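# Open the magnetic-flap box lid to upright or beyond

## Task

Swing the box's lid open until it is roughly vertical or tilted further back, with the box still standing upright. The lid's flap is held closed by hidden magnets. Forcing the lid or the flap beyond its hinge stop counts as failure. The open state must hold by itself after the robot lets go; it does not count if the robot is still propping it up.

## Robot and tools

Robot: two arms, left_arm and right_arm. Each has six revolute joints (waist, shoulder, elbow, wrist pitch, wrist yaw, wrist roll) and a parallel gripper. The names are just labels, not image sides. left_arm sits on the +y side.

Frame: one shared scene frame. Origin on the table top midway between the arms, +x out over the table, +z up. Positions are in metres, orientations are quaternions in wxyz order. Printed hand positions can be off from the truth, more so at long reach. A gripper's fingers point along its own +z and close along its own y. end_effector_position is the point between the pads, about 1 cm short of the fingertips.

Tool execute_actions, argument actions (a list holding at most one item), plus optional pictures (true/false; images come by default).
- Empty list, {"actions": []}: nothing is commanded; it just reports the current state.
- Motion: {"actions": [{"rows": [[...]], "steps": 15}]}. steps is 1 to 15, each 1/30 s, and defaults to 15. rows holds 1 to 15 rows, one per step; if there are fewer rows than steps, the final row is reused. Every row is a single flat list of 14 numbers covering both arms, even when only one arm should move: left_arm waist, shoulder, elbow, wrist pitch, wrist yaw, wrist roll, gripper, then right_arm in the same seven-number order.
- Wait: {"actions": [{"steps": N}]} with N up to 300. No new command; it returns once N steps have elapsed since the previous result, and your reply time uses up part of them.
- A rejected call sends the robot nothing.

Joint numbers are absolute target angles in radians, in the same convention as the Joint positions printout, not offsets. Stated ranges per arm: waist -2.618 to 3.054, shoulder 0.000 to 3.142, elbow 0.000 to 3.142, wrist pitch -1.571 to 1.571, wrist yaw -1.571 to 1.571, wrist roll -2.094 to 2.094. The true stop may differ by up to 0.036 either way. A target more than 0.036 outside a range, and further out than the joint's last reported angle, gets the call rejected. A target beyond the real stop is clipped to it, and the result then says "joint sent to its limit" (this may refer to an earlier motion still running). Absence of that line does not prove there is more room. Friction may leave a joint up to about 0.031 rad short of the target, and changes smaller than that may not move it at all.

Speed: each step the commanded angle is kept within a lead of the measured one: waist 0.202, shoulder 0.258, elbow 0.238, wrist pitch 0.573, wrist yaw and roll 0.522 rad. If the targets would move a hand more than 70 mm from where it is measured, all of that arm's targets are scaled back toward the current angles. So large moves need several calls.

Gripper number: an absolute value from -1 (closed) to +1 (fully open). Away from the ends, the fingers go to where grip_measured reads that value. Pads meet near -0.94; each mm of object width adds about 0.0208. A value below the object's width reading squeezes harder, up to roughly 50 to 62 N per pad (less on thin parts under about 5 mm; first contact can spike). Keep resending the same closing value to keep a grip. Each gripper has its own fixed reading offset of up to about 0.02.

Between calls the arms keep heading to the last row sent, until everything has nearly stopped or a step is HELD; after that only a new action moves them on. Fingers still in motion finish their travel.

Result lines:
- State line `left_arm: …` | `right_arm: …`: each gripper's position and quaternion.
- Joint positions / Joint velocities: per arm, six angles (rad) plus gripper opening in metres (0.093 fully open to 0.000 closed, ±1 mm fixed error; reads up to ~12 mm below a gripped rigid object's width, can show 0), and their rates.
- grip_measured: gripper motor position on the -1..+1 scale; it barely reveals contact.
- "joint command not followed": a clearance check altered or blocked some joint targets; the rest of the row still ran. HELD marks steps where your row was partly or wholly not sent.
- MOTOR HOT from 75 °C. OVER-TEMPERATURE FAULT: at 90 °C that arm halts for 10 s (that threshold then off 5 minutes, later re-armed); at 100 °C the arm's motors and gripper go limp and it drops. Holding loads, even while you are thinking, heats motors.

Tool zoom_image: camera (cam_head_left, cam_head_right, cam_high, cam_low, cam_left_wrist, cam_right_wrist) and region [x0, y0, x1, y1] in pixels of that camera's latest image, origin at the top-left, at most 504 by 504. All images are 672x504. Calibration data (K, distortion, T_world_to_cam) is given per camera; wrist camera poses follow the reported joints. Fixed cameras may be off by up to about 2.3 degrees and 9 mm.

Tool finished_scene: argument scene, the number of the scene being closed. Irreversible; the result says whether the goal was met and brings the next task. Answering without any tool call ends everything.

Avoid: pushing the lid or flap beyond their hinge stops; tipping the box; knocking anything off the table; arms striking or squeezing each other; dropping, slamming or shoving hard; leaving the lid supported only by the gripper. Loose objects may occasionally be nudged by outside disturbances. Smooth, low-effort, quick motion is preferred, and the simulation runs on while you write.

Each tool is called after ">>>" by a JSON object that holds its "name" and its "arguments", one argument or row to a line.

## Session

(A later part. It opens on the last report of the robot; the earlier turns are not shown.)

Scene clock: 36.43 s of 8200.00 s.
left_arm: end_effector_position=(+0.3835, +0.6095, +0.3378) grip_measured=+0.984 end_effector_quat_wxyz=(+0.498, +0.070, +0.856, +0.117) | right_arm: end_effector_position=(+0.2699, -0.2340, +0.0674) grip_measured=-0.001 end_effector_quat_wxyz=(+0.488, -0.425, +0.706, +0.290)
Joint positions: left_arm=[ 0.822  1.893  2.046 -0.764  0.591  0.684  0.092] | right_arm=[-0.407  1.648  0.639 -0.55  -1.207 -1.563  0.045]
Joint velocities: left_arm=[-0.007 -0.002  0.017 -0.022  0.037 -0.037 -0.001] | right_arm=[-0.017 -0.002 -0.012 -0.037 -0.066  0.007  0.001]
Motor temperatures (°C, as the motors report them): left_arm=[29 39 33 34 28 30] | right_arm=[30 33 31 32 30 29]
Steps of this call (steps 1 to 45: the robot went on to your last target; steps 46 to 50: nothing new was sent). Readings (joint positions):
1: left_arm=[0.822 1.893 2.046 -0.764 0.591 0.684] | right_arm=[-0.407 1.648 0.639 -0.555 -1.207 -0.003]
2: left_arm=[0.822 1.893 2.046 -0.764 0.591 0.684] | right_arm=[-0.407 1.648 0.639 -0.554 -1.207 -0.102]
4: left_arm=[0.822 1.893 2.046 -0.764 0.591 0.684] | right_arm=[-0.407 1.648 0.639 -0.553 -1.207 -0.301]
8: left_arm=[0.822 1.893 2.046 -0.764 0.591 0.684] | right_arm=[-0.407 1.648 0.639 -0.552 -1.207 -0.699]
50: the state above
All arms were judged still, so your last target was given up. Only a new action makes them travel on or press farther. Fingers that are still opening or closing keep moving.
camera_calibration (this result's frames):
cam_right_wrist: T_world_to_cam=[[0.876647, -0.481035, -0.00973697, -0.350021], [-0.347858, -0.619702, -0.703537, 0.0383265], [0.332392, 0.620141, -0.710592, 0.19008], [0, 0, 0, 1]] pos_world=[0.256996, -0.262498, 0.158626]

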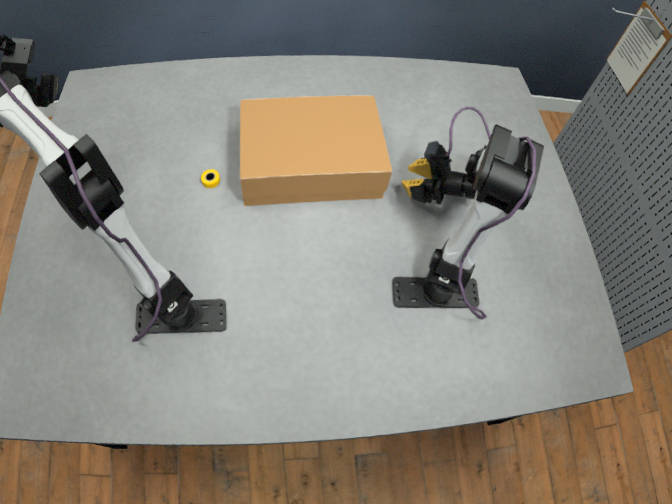

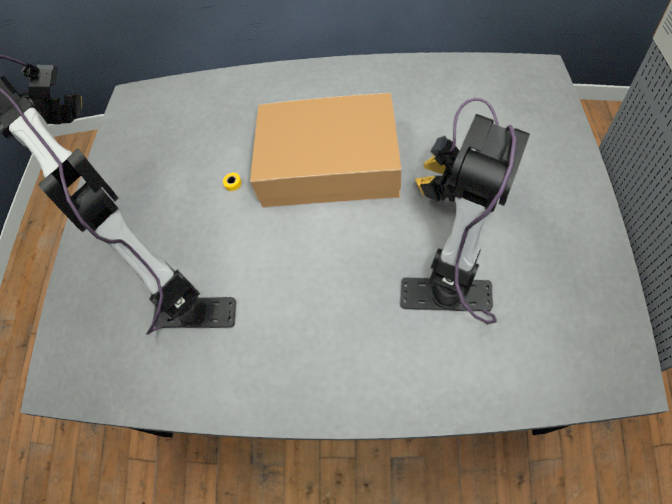

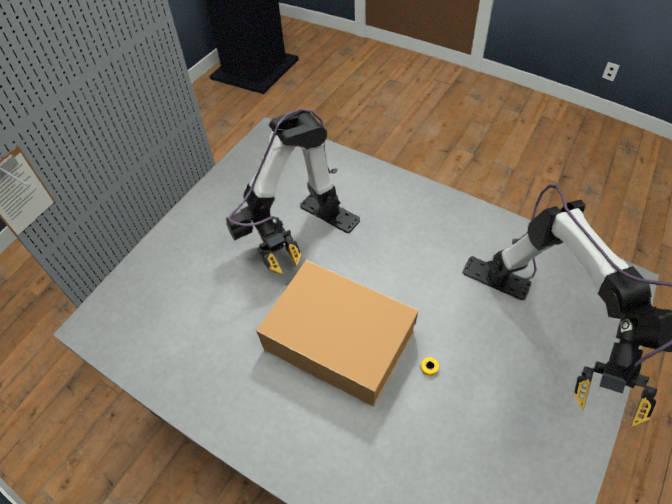

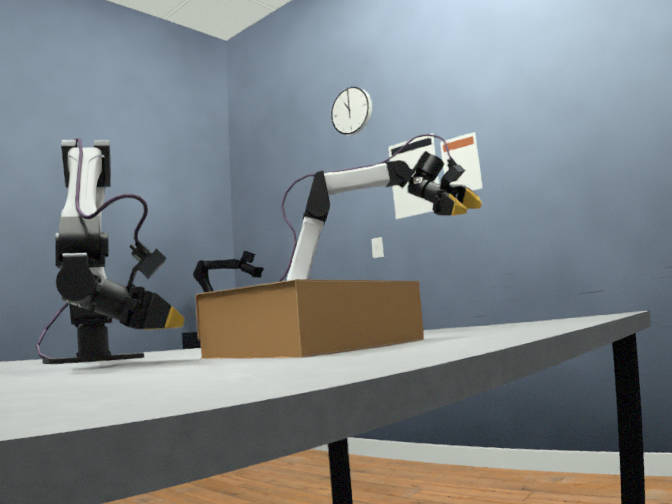

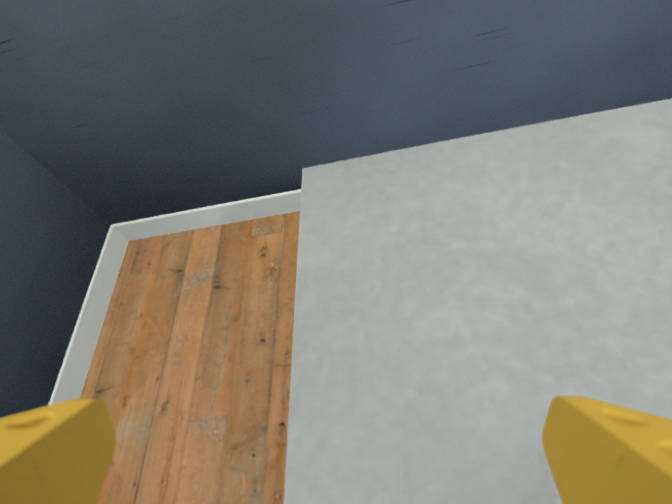

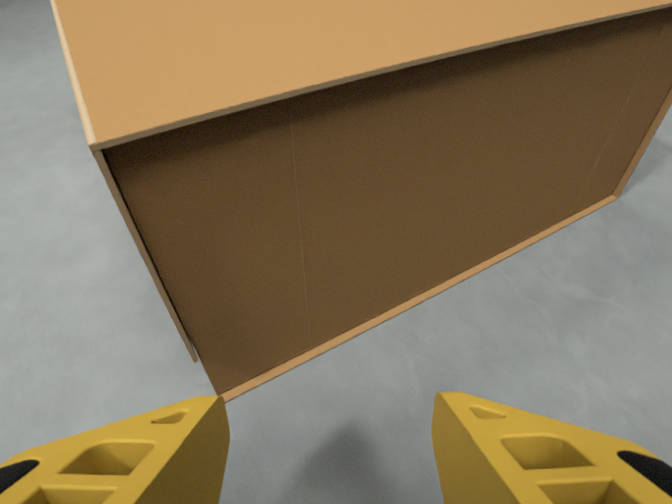

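>>> {"name": "execute_actions", "arguments": {
  "actions": [
    {"rows":[[0.822,1.893,2.046,-0.764,0.591,0.684,1,-0.24,1.65,0.62,-0.64,-1.2,-1.57,0]]}
  ],
  "pictures": false
}}

>>> {"name": "execute_actions", "arguments": {
  "actions": [
    {"steps":20}
  ]
}}

Scene clock: 39.83 s of 8200.00 s.
left_arm: end_effector_position=(+0.3835, +0.6095, +0.3378) grip_measured=+0.984 end_effector_quat_wxyz=(+0.498, +0.070, +0.856, +0.117) | right_arm: end_effector_position=(+0.2511, -0.1865, +0.0672) grip_measured=-0.001 end_effector_quat_wxyz=(+0.443, -0.466, +0.680, +0.353)
Joint positions: left_arm=[ 0.822  1.893  2.046 -0.764  0.591  0.684  0.092] | right_arm=[-0.24   1.648  0.639 -0.623 -1.204 -1.564  0.045]
Joint velocities: left_arm=[ 0.002 -0.007  0.007 -0.022  0.037  0.081 -0.   ] | right_arm=[-0.002 -0.002 -0.017 -0.051 -0.022  0.007 -0.   ]
Motor temperatures (°C, as the motors report them): left_arm=[29 40 34 34 28 30] | right_arm=[30 33 31 31 30 29]
Steps of this call (steps 1 to 87: nothing new was sent; steps 88 to 102: all 15 steps of this action). Readings (joint positions):
88: left_arm=[0.822 1.893 2.046 -0.764 0.591 0.684] | right_arm=[-0.388 1.648 0.639 -0.556 -1.204 -1.563]
89: left_arm=[0.822 1.893 2.046 -0.764 0.591 0.684] | right_arm=[-0.342 1.648 0.639 -0.564 -1.204 -1.563]
91: left_arm=[0.822 1.893 2.046 -0.764 0.591 0.684] | right_arm=[-0.262 1.648 0.639 -0.588 -1.204 -1.564]
95: left_arm=[0.822 1.893 2.046 -0.764 0.591 0.684] | right_arm=[-0.240 1.648 0.639 -0.613 -1.204 -1.564]
102: the state above

Scene clock: 40.50 s of 8200.00 s.
left_arm: end_effector_position=(+0.3835, +0.6095, +0.3378) grip_measured=+0.984 end_effector_quat_wxyz=(+0.498, +0.070, +0.856, +0.117) | right_arm: end_effector_position=(+0.2508, -0.1864, +0.0672) grip_measured=-0.001 end_effector_quat_wxyz=(+0.443, -0.465, +0.680, +0.354)
Joint positions: left_arm=[ 0.822  1.893  2.046 -0.764  0.591  0.684  0.092] | right_arm=[-0.24   1.648  0.639 -0.625 -1.204 -1.564  0.045]
Joint velocities: left_arm=[-0.007 -0.022 -0.007 -0.066 -0.066  0.007 -0.   ] | right_arm=[-0.007  0.002  0.002  0.022  0.007  0.066  0.   ]
Motor temperatures (°C, as the motors report them): left_arm=[29 40 34 34 28 30] | right_arm=[30 33 31 31 30 29]
Steps of this call (steps 1 to 15: the robot went on to your last target; steps 16 to 20: nothing new was sent). Readings (joint positions):
1: left_arm=[0.822 1.893 2.046 -0.764 0.591 0.684] | right_arm=[-0.240 1.648 0.639 -0.623 -1.204 -1.564]
2: left_arm=[0.822 1.893 2.046 -0.764 0.591 0.684] | right_arm=[-0.240 1.648 0.639 -0.624 -1.204 -1.564]
4: left_arm=[0.822 1.893 2.046 -0.764 0.591 0.684] | right_arm=[-0.240 1.648 0.639 -0.624 -1.204 -1.564]
8: left_arm=[0.822 1.893 2.046 -0.764 0.591 0.684] | right_arm=[-0.240 1.648 0.639 -0.625 -1.204 -1.564]
20: the state above
All arms were judged still, so your last target was given up. Only a new action makes them travel on or press farther. Fingers that are still opening or closing keep moving.
camera_calibration (this result's frames):
cam_right_wrist: T_world_to_cam=[[0.941187, -0.327375, -0.083627, -0.293045], [-0.289675, -0.654373, -0.698487, 0.0396887], [0.173944, 0.681631, -0.710719, 0.21799], [0, 0, 0, 1]] pos_world=[0.249389, -0.218553, 0.158146]

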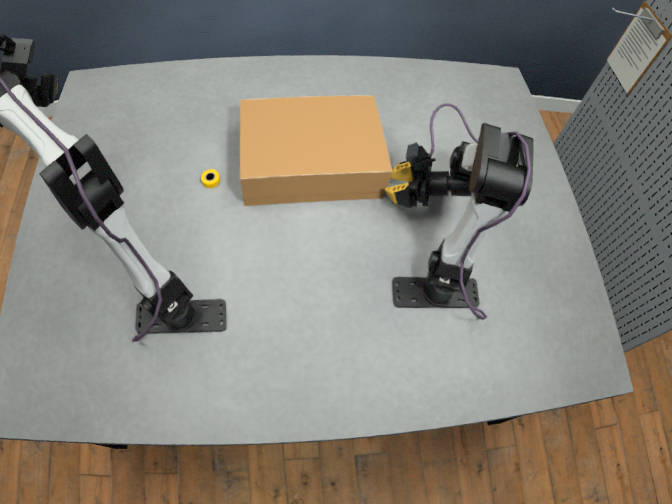

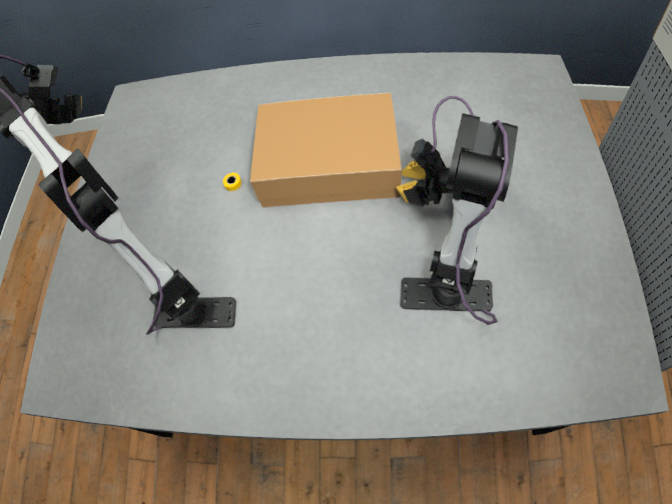

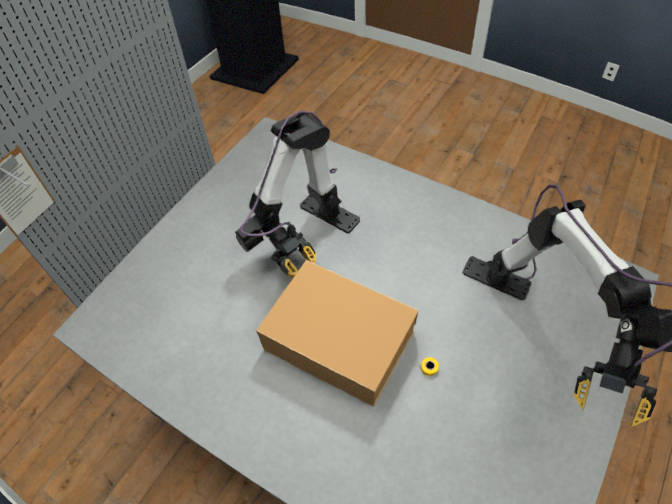

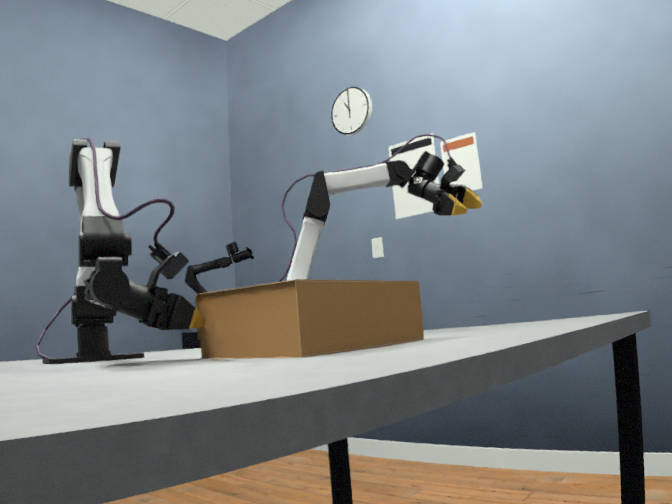

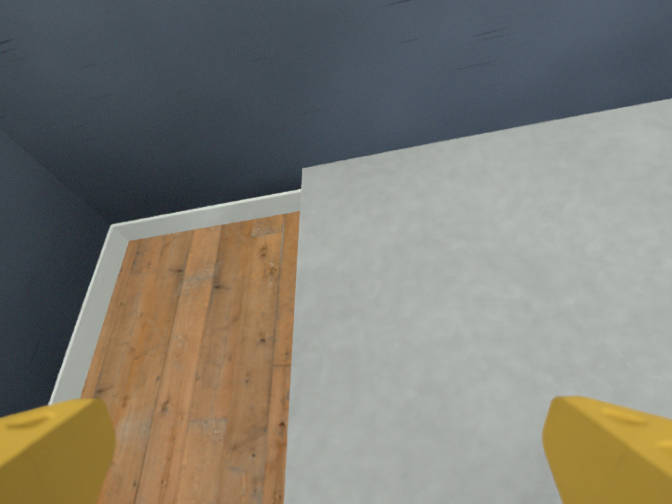

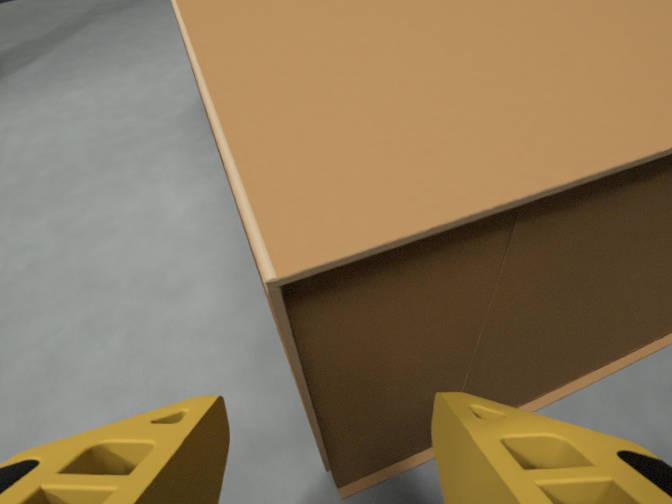

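>>> {"name": "execute_actions", "arguments": {
  "actions": [
    {"rows":[[0.822,1.893,2.046,-0.764,0.591,0.684,1,-0.2,1.65,0.62,-0.64,-1.2,-1.57,0]]}
  ],
  "pictures": false
}}

>>> {"name": "execute_actions", "arguments": {
  "actions": [
    {"rows":[[0.822,1.893,2.046,-0.764,0.591,0.684,1,-0.2,1.65,0.62,-1.0,-1.2,-1.57,0]]}
  ],
  "pictures": false
}}

>>> {"name": "execute_actions", "arguments": {
  "actions": [
    {"steps":20}
  ]
}}

Scene clock: 44.50 s of 8200.00 s.
left_arm: end_effector_position=(+0.3835, +0.6095, +0.3378) grip_measured=+0.984 end_effector_quat_wxyz=(+0.498, +0.070, +0.856, +0.117) | right_arm: end_effector_position=(+0.2482, -0.1792, +0.0672) grip_measured=-0.001 end_effector_quat_wxyz=(+0.437, -0.475, +0.674, +0.360)
Joint positions: left_arm=[ 0.822  1.893  2.046 -0.764  0.591  0.684  0.092] | right_arm=[-0.212  1.648  0.639 -0.626 -1.204 -1.564  0.045]
Joint velocities: left_arm=[ 0.012 -0.007 -0.002  0.037  0.081  0.037  0.   ] | right_arm=[-0.002  0.002  0.002 -0.037 -0.037  0.022  0.   ]
Motor temperatures (°C, as the motors report them): left_arm=[29 41 34 35 28 30] | right_arm=[30 33 31 31 30 29]
Steps of this call (steps 1 to 105: nothing new was sent; steps 106 to 120: all 15 steps of this action). Readings (joint positions):
106: left_arm=[0.822 1.893 2.046 -0.764 0.591 0.684] | right_arm=[-0.237 1.648 0.639 -0.625 -1.204 -1.564]
107: left_arm=[0.822 1.893 2.046 -0.764 0.591 0.684] | right_arm=[-0.228 1.648 0.639 -0.625 -1.204 -1.564]
109: left_arm=[0.822 1.893 2.046 -0.764 0.591 0.684] | right_arm=[-0.214 1.648 0.639 -0.626 -1.204 -1.564]
113: left_arm=[0.822 1.893 2.046 -0.764 0.591 0.684] | right_arm=[-0.212 1.648 0.639 -0.626 -1.204 -1.564]
120: the state above

Scene clock: 45.00 s of 8200.00 s.
left_arm: end_effector_position=(+0.3835, +0.6095, +0.3378) grip_measured=+0.984 end_effector_quat_wxyz=(+0.498, +0.070, +0.856, +0.117) | right_arm: end_effector_position=(+0.2046, -0.1659, +0.0779) grip_measured=-0.001 end_effector_quat_wxyz=(+0.342, -0.387, +0.718, +0.467)
Joint positions: left_arm=[ 0.822  1.893  2.046 -0.764  0.591  0.684  0.092] | right_arm=[-0.21   1.648  0.638 -0.973 -1.203 -1.565  0.045]
Joint velocities: left_arm=[-0.012 -0.002 -0.007  0.007 -0.066  0.051 -0.   ] | right_arm=[ 0.007  0.012  0.012 -0.095 -0.022 -0.007 -0.   ]
Motor temperatures (°C, as the motors report them): left_arm=[29 41 34 35 28 30] | right_arm=[30 33 31 31 30 29]
Steps of this call (steps 1 to 15: all 15 steps of this action). Readings (joint positions):
1: left_arm=[0.822 1.893 2.046 -0.764 0.591 0.684] | right_arm=[-0.212 1.648 0.640 -0.664 -1.203 -1.565]
2: left_arm=[0.822 1.893 2.046 -0.764 0.591 0.684] | right_arm=[-0.211 1.648 0.640 -0.723 -1.203 -1.565]
4: left_arm=[0.822 1.893 2.046 -0.764 0.591 0.684] | right_arm=[-0.210 1.648 0.638 -0.825 -1.203 -1.565]
8: left_arm=[0.822 1.893 2.046 -0.764 0.591 0.684] | right_arm=[-0.210 1.648 0.638 -0.921 -1.203 -1.565]
15: the state above

Scene clock: 45.67 s of 8200.00 s.
left_arm: end_effector_position=(+0.3835, +0.6095, +0.3378) grip_measured=+0.984 end_effector_quat_wxyz=(+0.498, +0.070, +0.856, +0.117) | right_arm: end_effector_position=(+0.2029, -0.1654, +0.0787) grip_measured=-0.001 end_effector_quat_wxyz=(+0.338, -0.383, +0.719, +0.471)
Joint positions: left_arm=[ 0.822  1.893  2.046 -0.764  0.591  0.684  0.092] | right_arm=[-0.21   1.648  0.638 -0.988 -1.203 -1.565  0.045]
Joint velocities: left_arm=[-0.017 -0.007  0.002 -0.037 -0.066  0.051  0.001] | right_arm=[ 0.002  0.007 -0.017 -0.051 -0.022 -0.037  0.   ]
Motor temperatures (°C, as the motors report them): left_arm=[29 41 34 35 28 30] | right_arm=[30 33 31 31 30 29]
Steps of this call (steps 1 to 20: the robot went on to your last target). Readings (joint positions):
1: left_arm=[0.822 1.893 2.046 -0.764 0.591 0.684] | right_arm=[-0.210 1.648 0.638 -0.976 -1.203 -1.565]
2: left_arm=[0.822 1.893 2.046 -0.764 0.591 0.684] | right_arm=[-0.210 1.648 0.638 -0.979 -1.203 -1.565]
4: left_arm=[0.822 1.893 2.046 -0.764 0.591 0.684] | right_arm=[-0.210 1.648 0.638 -0.982 -1.203 -1.565]
8: left_arm=[0.822 1.893 2.046 -0.764 0.591 0.684] | right_arm=[-0.210 1.648 0.638 -0.986 -1.203 -1.565]
20: the state above
camera_calibration (this result's frames):
cam_right_wrist: T_world_to_cam=[[0.860123, -0.271517, -0.431818, -0.186956], [-0.502796, -0.593917, -0.62806, 0.0952759], [-0.0859357, 0.757325, -0.647359, 0.280373], [0, 0, 0, 1]] pos_world=[0.232803, -0.206509, 0.16061]

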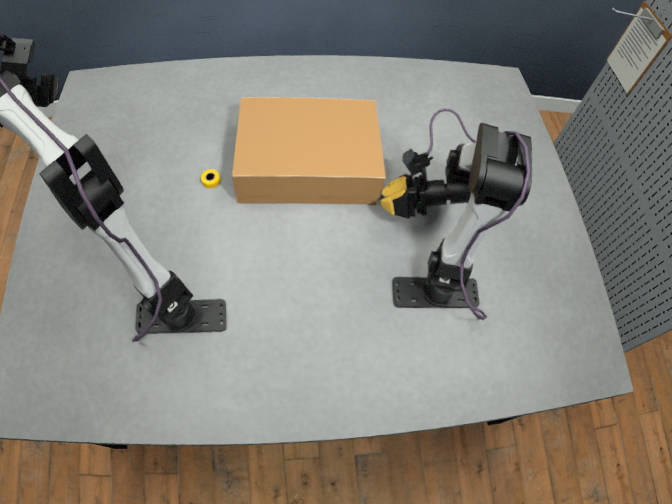

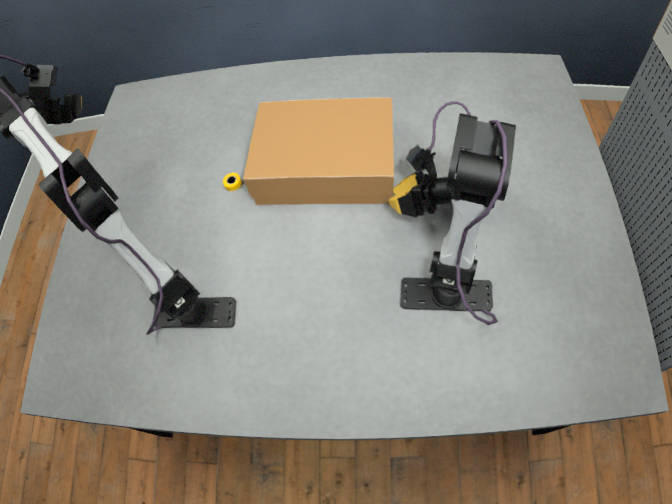

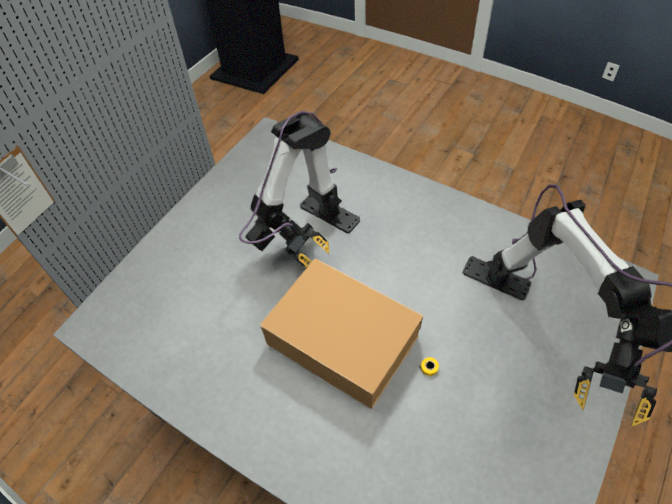

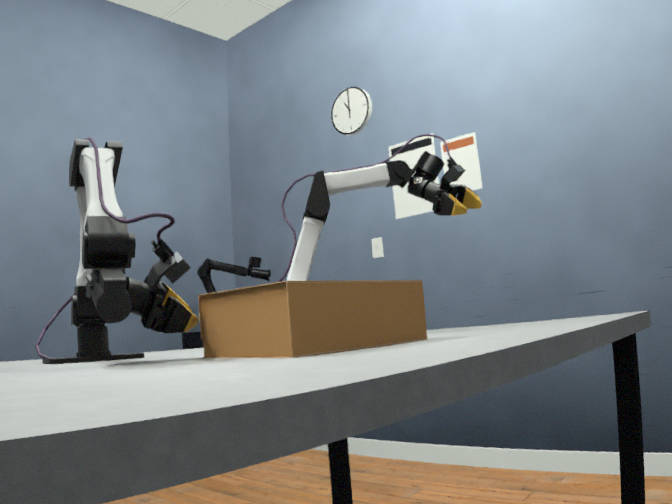

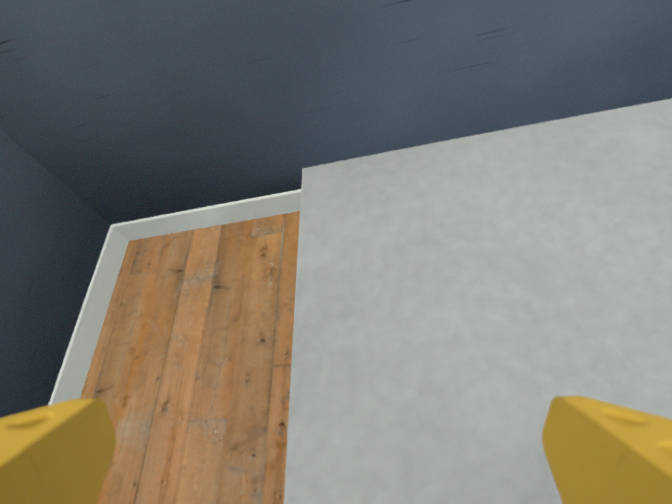

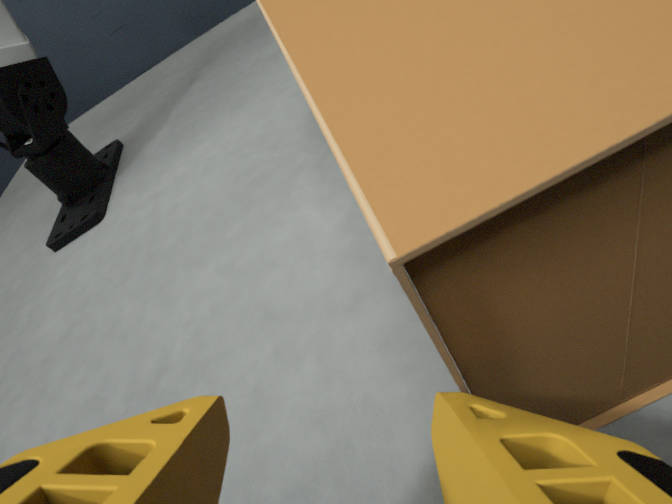

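>>> {"name": "execute_actions", "arguments": {
  "actions": [
    {"rows":[[-0.75,1.95,1.9,-1.05,0,0,-1,-0.3,1.65,0.62,-0.75,-1.2,-1.57,0]]}
  ],
  "pictures": false
}}

>>> {"name": "execute_actions", "arguments": {
  "actions": [
    {"steps":60}
  ],
  "pictures": false
}}

>>> {"name": "execute_actions", "arguments": {
  "actions": [
    {"rows":[[-0.75,2.13,1.9,-1.05,0,0,-1,-0.3,1.65,0.62,-0.75,-1.2,-1.57,0]]}
  ],
  "pictures": false
}}

>>> {"name": "execute_actions", "arguments": {
  "actions": [
    {"steps":20}
  ]
}}

Scene clock: 50.97 s of 8200.00 s.
left_arm: end_effector_position=(+0.4566, +0.3531, +0.2087) grip_measured=-1.000 end_effector_quat_wxyz=(+0.277, -0.022, +0.961, -0.000) | right_arm: end_effector_position=(+0.2357, -0.1923, +0.0693) grip_measured=-0.001 end_effector_quat_wxyz=(+0.415, -0.410, +0.712, +0.391)
Joint positions: left_arm=[ 0.132  1.942  1.919 -0.991  0.065  0.08   0.   ] | right_arm=[-0.293  1.648  0.636 -0.771 -1.203 -1.565  0.045]
Joint velocities: left_arm=[-1.712 -0.002 -0.022 -0.037 -0.198 -0.315  0.   ] | right_arm=[-0.002 -0.007 -0.012  0.037  0.022 -0.051 -0.   ]
Motor temperatures (°C, as the motors report them): left_arm=[29 42 35 35 28 30] | right_arm=[30 33 31 31 30 29]
Steps of this call (steps 1 to 15: the robot went on to your last target; steps 16 to 144: nothing new was sent; steps 145 to 159: all 15 steps of this action). Readings (joint positions):
145: left_arm=[0.811 1.893 2.040 -0.772 0.549 0.643] | right_arm=[-0.220 1.648 0.637 -0.965 -1.203 -1.565]
146: left_arm=[0.790 1.892 2.030 -0.788 0.493 0.589] | right_arm=[-0.244 1.648 0.636 -0.927 -1.203 -1.565]
148: left_arm=[0.725 1.894 1.998 -0.828 0.386 0.473] | right_arm=[-0.283 1.648 0.636 -0.862 -1.203 -1.565]
152: left_arm=[0.543 1.916 1.944 -0.915 0.211 0.262] | right_arm=[-0.293 1.648 0.636 -0.801 -1.203 -1.565]
159: the state above

Scene clock: 52.97 s of 8200.00 s.
left_arm: end_effector_position=(+0.3256, -0.0325, +0.2035) grip_measured=-1.000 end_effector_quat_wxyz=(+0.238, +0.353, +0.900, -0.096) | right_arm: end_effector_position=(+0.2365, -0.1927, +0.0691) grip_measured=-0.001 end_effector_quat_wxyz=(+0.416, -0.412, +0.711, +0.388)
Joint positions: left_arm=[-0.751  1.942  1.919 -1.03   0.009  0.007  0.   ] | right_arm=[-0.293  1.648  0.636 -0.764 -1.203 -1.565  0.045]
Joint velocities: left_arm=[-0.002  0.007  0.017 -0.037 -0.007  0.007  0.   ] | right_arm=[-0.002  0.017 -0.012 -0.022 -0.081 -0.022 -0.   ]
Motor temperatures (°C, as the motors report them): left_arm=[29 42 35 34 28 30] | right_arm=[30 33 31 31 30 29]
Steps of this call (steps 1 to 45: the robot went on to your last target; steps 46 to 60: nothing new was sent). Readings (joint positions):
1: left_arm=[0.071 1.942 1.919 -0.993 0.056 0.068] | right_arm=[-0.293 1.648 0.636 -0.769 -1.203 -1.565]
2: left_arm=[0.011 1.942 1.919 -0.994 0.049 0.059] | right_arm=[-0.293 1.648 0.636 -0.768 -1.203 -1.565]
4: left_arm=[-0.109 1.942 1.919 -0.998 0.038 0.044] | right_arm=[-0.293 1.648 0.636 -0.767 -1.203 -1.565]
8: left_arm=[-0.345 1.942 1.919 -1.000 0.026 0.027] | right_arm=[-0.293 1.648 0.636 -0.765 -1.203 -1.565]
60: the state above
All arms were judged still, so your last target was given up. Only a new action makes them travel on or press farther. Fingers that are still opening or closing keep moving.

Scene clock: 53.47 s of 8200.00 s.
left_arm: end_effector_position=(+0.3336, -0.0396, +0.1339) grip_measured=-1.000 end_effector_quat_wxyz=(+0.172, +0.359, +0.915, -0.070) | right_arm: end_effector_position=(+0.2366, -0.1927, +0.0691) grip_measured=-0.001 end_effector_quat_wxyz=(+0.416, -0.412, +0.711, +0.388)
Joint positions: left_arm=[-0.751  2.096  1.926 -1.026  0.008  0.007  0.   ] | right_arm=[-0.293  1.648  0.636 -0.764 -1.203 -1.565  0.045]
Joint velocities: left_arm=[-0.007 -0.017  0.002  0.081  0.051 -0.022  0.   ] | right_arm=[-0.012 -0.027 -0.002  0.037  0.022  0.007  0.   ]
Motor temperatures (°C, as the motors report them): left_arm=[29 42 35 34 28 30] | right_arm=[30 33 31 31 30 29]
Steps of this call (steps 1 to 15: all 15 steps of this action). Readings (joint positions):
1: left_arm=[-0.751 1.953 1.921 -1.031 0.009 0.007] | right_arm=[-0.293 1.648 0.636 -0.764 -1.203 -1.565]
2: left_arm=[-0.751 1.970 1.925 -1.027 0.009 0.007] | right_arm=[-0.293 1.648 0.636 -0.764 -1.203 -1.565]
4: left_arm=[-0.751 2.027 1.926 -1.024 0.009 0.007] | right_arm=[-0.293 1.648 0.636 -0.764 -1.203 -1.565]
8: left_arm=[-0.751 2.090 1.926 -1.023 0.008 0.007] | right_arm=[-0.293 1.648 0.636 -0.764 -1.203 -1.565]
15: the state above

Scene clock: 54.13 s of 8200.00 s.
left_arm: end_effector_position=(+0.3336, -0.0396, +0.1339) grip_measured=-1.000 end_effector_quat_wxyz=(+0.172, +0.359, +0.915, -0.070) | right_arm: end_effector_position=(+0.2366, -0.1927, +0.0691) grip_measured=-0.001 end_effector_quat_wxyz=(+0.416, -0.412, +0.711, +0.388)
Joint positions: left_arm=[-0.751  2.096  1.926 -1.026  0.008  0.007  0.   ] | right_arm=[-0.293  1.648  0.636 -0.764 -1.203 -1.565  0.045]
Joint velocities: left_arm=[-0.012 -0.017 -0.002 -0.022 -0.051  0.037  0.   ] | right_arm=[-0.007  0.007 -0.002 -0.037  0.051  0.022 -0.001]
Motor temperatures (°C, as the motors report them): left_arm=[29 42 35 34 28 30] | right_arm=[30 33 31 31 30 29]
Steps of this call (steps 1 to 15: the robot went on to your last target; steps 16 to 20: nothing new was sent). Readings (joint positions):
1: left_arm=[-0.751 2.096 1.926 -1.026 0.008 0.007] | right_arm=[-0.293 1.648 0.636 -0.764 -1.203 -1.565]
2: left_arm=[-0.751 2.096 1.926 -1.026 0.008 0.007] | right_arm=[-0.293 1.648 0.636 -0.764 -1.203 -1.565]
4: left_arm=[-0.751 2.096 1.926 -1.026 0.008 0.007] | right_arm=[-0.293 1.648 0.636 -0.764 -1.203 -1.565]
8: left_arm=[-0.751 2.096 1.926 -1.026 0.008 0.007] | right_arm=[-0.293 1.648 0.636 -0.764 -1.203 -1.565]
20: the state above
All arms were judged still, so your last target was given up. Only a new action makes them travel on or press farther. Fingers that are still opening or closing keep moving.
camera_calibration (this result's frames):
cam_left_wrist: T_world_to_cam=[[-0.681587, -0.731734, 0.00222049, 0.196494], [-0.729577, 0.679805, 0.0747138, 0.297828], [-0.0561801, 0.0493039, -0.997203, 0.239842], [0, 0, 0, 1]] pos_world=[0.364691, -0.0705084, 0.216482]
cam_right_wrist: T_world_to_cam=[[0.90249, -0.368255, -0.223384, -0.270585], [-0.414701, -0.602847, -0.681615, 0.0711151], [0.116342, 0.707788, -0.696779, 0.243768], [0, 0, 0, 1]] pos_world=[0.245332, -0.229309, 0.157881]

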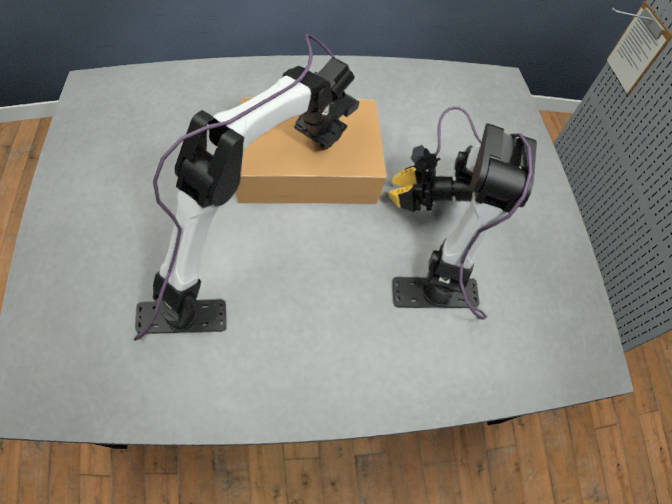

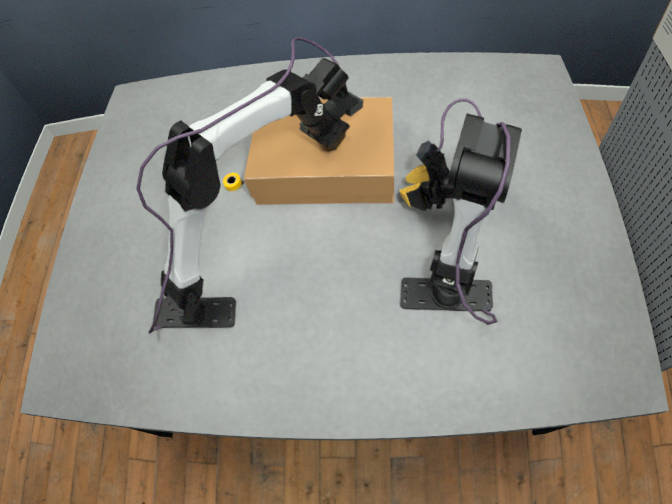

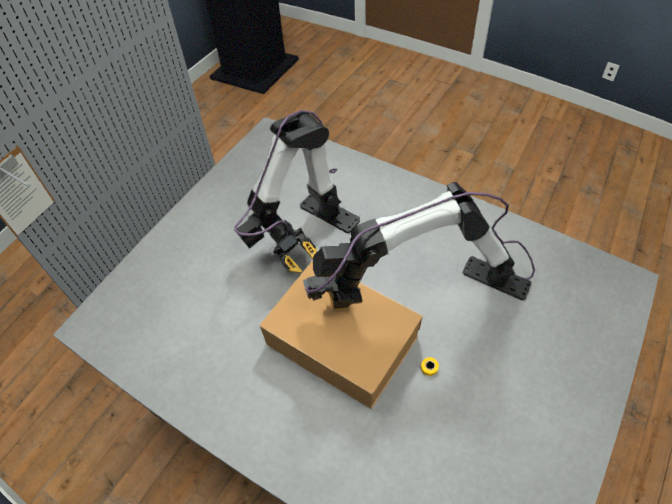

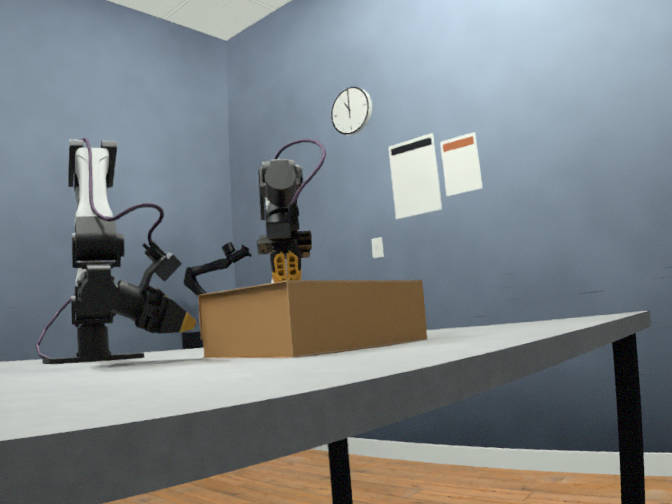

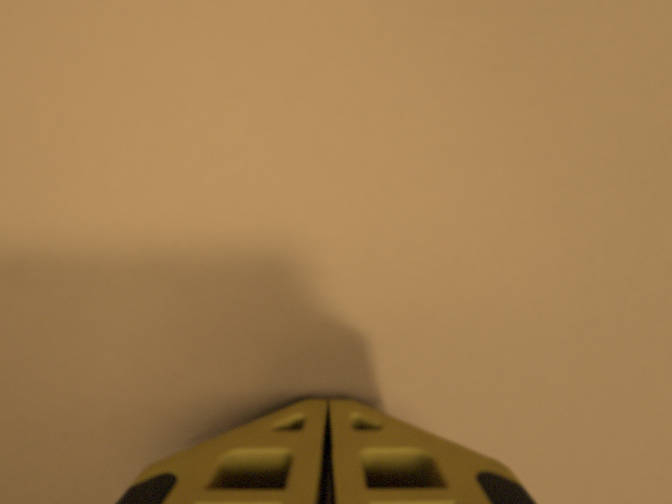

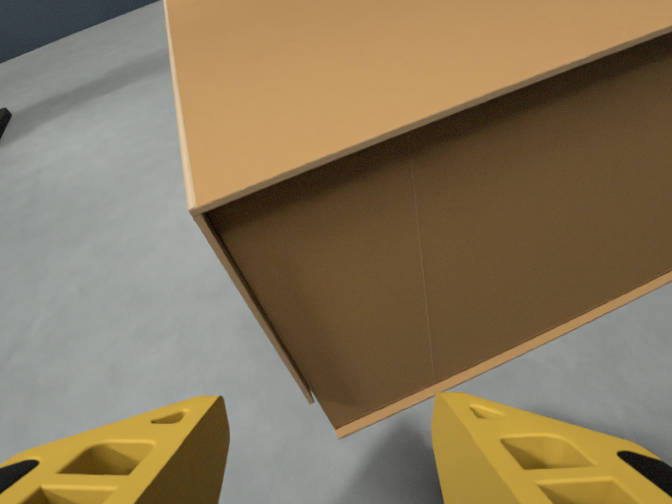

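>>> {"name": "execute_actions", "arguments": {
  "actions": [
    {"rows":[[-0.75,2.2,1.9,-1.05,0,0,-1,-0.13,1.65,0.62,-0.66,-1.2,-1.57,0]]}
  ],
  "pictures": false
}}

>>> {"name": "execute_actions", "arguments": {
  "actions": [
    {"rows":[[-0.75,2.2,1.9,-1.05,0,0,-1,-0.13,1.65,0.62,-1.05,-1.2,-1.57,0]]}
  ],
  "pictures": false
}}

>>> {"name": "execute_actions", "arguments": {
  "actions": [
    {"steps":15}
  ]
}}

Scene clock: 58.73 s of 8200.00 s.
left_arm: end_effector_position=(+0.3363, -0.0370, +0.1317) grip_measured=-1.000 end_effector_quat_wxyz=(+0.173, +0.356, +0.916, -0.063) | right_arm: end_effector_position=(+0.2336, -0.1614, +0.0666) grip_measured=-0.001 end_effector_quat_wxyz=(+0.408, -0.485, +0.668, +0.391)
Joint positions: left_arm=[-0.748  2.102  1.928 -1.027 -0.005  0.007  0.   ] | right_arm=[-0.146  1.648  0.636 -0.68  -1.199 -1.565  0.045]
Joint velocities: left_arm=[ 0.007 -0.007 -0.027  0.051 -0.051  0.037  0.   ] | right_arm=[-0.012  0.007  0.007  0.066  0.066  0.022 -0.001]
Motor temperatures (°C, as the motors report them): left_arm=[29 42 35 34 28 30] | right_arm=[30 32 31 31 30 29]
Steps of this call (steps 1 to 123: nothing new was sent; steps 124 to 138: all 15 steps of this action). Readings (joint positions):
124: left_arm=[-0.751 2.101 1.926 -1.026 0.008 0.007] | right_arm=[-0.273 1.648 0.636 -0.752 -1.202 -1.565]
125: left_arm=[-0.751 2.102 1.926 -1.026 0.008 0.007] | right_arm=[-0.227 1.648 0.636 -0.731 -1.202 -1.565]
127: left_arm=[-0.751 2.102 1.926 -1.027 0.002 0.007] | right_arm=[-0.155 1.648 0.636 -0.708 -1.200 -1.565]
131: left_arm=[-0.748 2.102 1.928 -1.027 -0.005 0.007] | right_arm=[-0.146 1.648 0.636 -0.689 -1.199 -1.565]
138: the state above

Scene clock: 59.23 s of 8200.00 s.
left_arm: end_effector_position=(+0.3344, -0.0384, +0.1315) grip_measured=-1.000 end_effector_quat_wxyz=(+0.170, +0.358, +0.916, -0.068) | right_arm: end_effector_position=(+0.1970, -0.1531, +0.0766) grip_measured=-0.001 end_effector_quat_wxyz=(+0.326, -0.412, +0.705, +0.476)
Joint positions: left_arm=[-0.749  2.102  1.928 -1.029  0.006  0.007  0.   ] | right_arm=[-0.146  1.648  0.637 -0.969 -1.197 -1.565  0.045]
Joint velocities: left_arm=[ 0.012 -0.007 -0.002  0.007  0.11  -0.022  0.   ] | right_arm=[-0.002 -0.022  0.002 -0.095 -0.007  0.037  0.   ]
Motor temperatures (°C, as the motors report them): left_arm=[29 42 35 33 28 30] | right_arm=[30 32 31 31 30 29]
Steps of this call (steps 1 to 15: all 15 steps of this action). Readings (joint positions):
1: left_arm=[-0.748 2.102 1.928 -1.027 -0.005 0.007] | right_arm=[-0.146 1.648 0.637 -0.717 -1.199 -1.565]
2: left_arm=[-0.748 2.102 1.928 -1.028 -0.007 0.007] | right_arm=[-0.146 1.648 0.637 -0.773 -1.198 -1.565]
4: left_arm=[-0.748 2.102 1.928 -1.028 -0.010 0.007] | right_arm=[-0.146 1.648 0.637 -0.867 -1.197 -1.565]
8: left_arm=[-0.749 2.102 1.928 -1.029 -0.002 0.007] | right_arm=[-0.146 1.648 0.637 -0.939 -1.197 -1.565]
15: the state above

Scene clock: 59.73 s of 8200.00 s.
left_arm: end_effector_position=(+0.3343, -0.0385, +0.1315) grip_measured=-1.000 end_effector_quat_wxyz=(+0.169, +0.358, +0.916, -0.069) | right_arm: end_effector_position=(+0.1965, -0.1530, +0.0767) grip_measured=-0.001 end_effector_quat_wxyz=(+0.324, -0.411, +0.706, +0.477)
Joint positions: left_arm=[-0.749  2.102  1.928 -1.029  0.007  0.007  0.   ] | right_arm=[-0.146  1.648  0.637 -0.973 -1.196 -1.565  0.045]
Joint velocities: left_arm=[-0.002 -0.012 -0.007 -0.051  0.037  0.022  0.   ] | right_arm=[-0.012 -0.017  0.002 -0.007 -0.037  0.007 -0.   ]
Motor temperatures (°C, as the motors report them): left_arm=[29 42 35 33 28 30] | right_arm=[30 32 31 31 30 29]
Steps of this call (steps 1 to 15: the robot went on to your last target). Readings (joint positions):
1: left_arm=[-0.749 2.102 1.928 -1.029 0.007 0.007] | right_arm=[-0.146 1.648 0.637 -0.970 -1.197 -1.565]
2: left_arm=[-0.749 2.102 1.928 -1.029 0.007 0.007] | right_arm=[-0.146 1.648 0.637 -0.971 -1.197 -1.565]
4: left_arm=[-0.749 2.102 1.928 -1.029 0.007 0.007] | right_arm=[-0.146 1.648 0.637 -0.972 -1.197 -1.565]
8: left_arm=[-0.749 2.102 1.928 -1.029 0.007 0.007] | right_arm=[-0.146 1.648 0.637 -0.973 -1.196 -1.565]
15: the state above
All arms were judged still, so your last target was given up. Only a new action makes them travel on or press farther. Fingers that are still opening or closing keep moving.
camera_calibration (this result's frames):
cam_left_wrist: T_world_to_cam=[[-0.679699, -0.73349, 0.0015856, 0.197138], [-0.730959, 0.67753, 0.0815669, 0.297281], [-0.0609027, 0.0542819, -0.996667, 0.239211], [0, 0, 0, 1]] pos_world=[0.365863, -0.0698029, 0.213852]
cam_right_wrist: T_world_to_cam=[[0.881418, -0.216675, -0.419708, -0.175699], [-0.454347, -0.631835, -0.627976, 0.0828536], [-0.12912, 0.744202, -0.655356, 0.276282], [0, 0, 0, 1]] pos_world=[0.228182, -0.19133, 0.159351]

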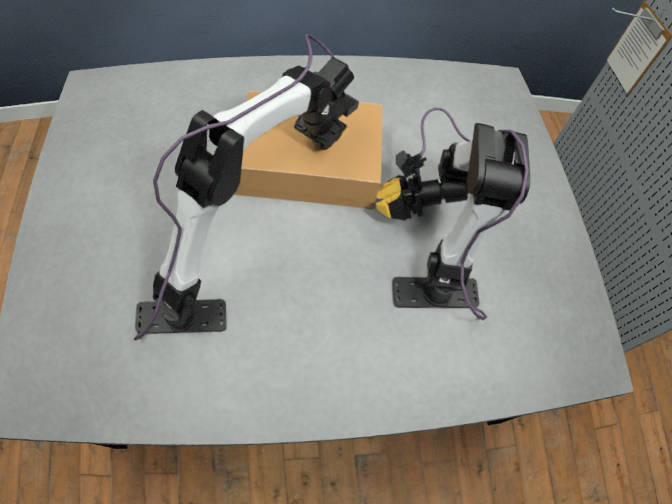

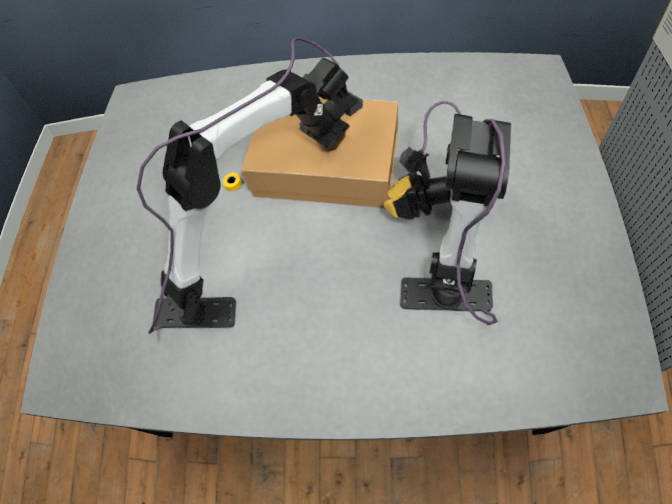

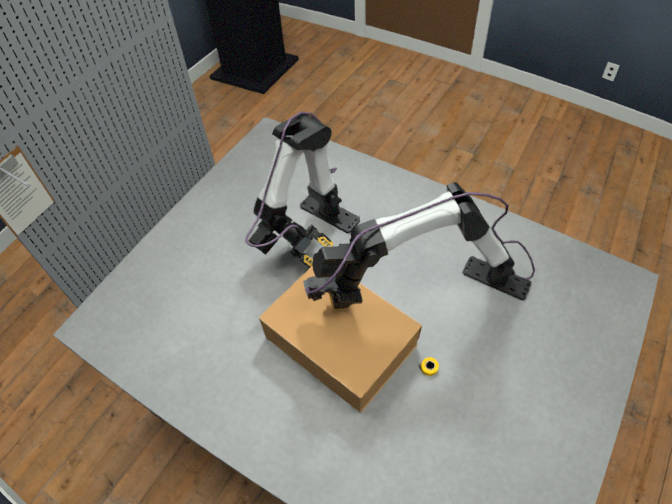

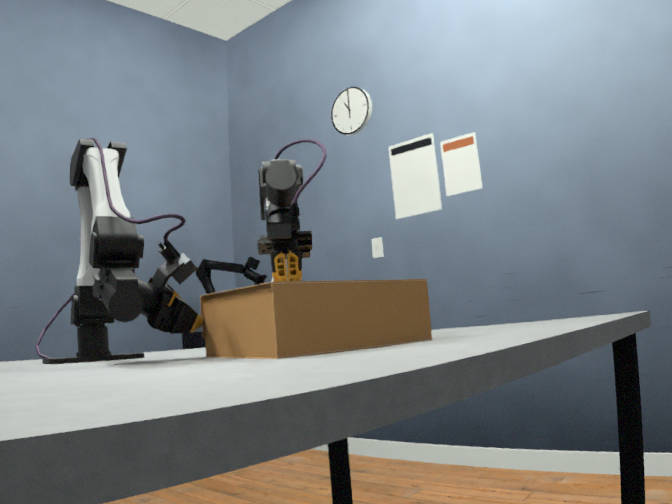

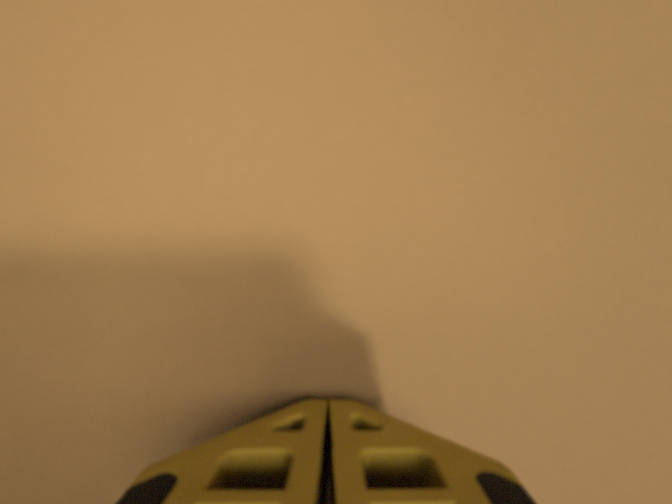

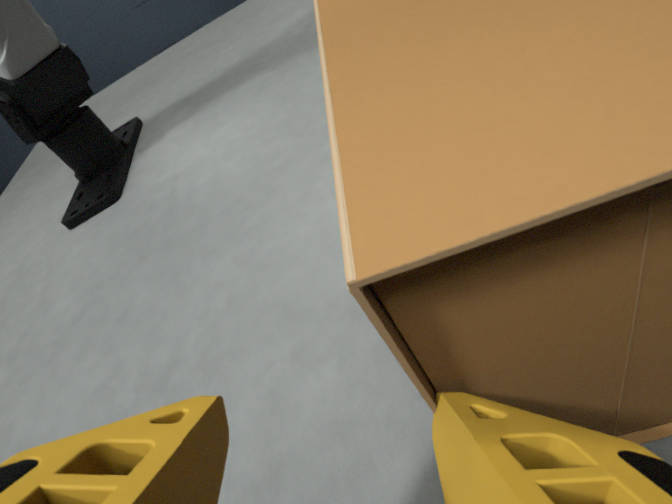

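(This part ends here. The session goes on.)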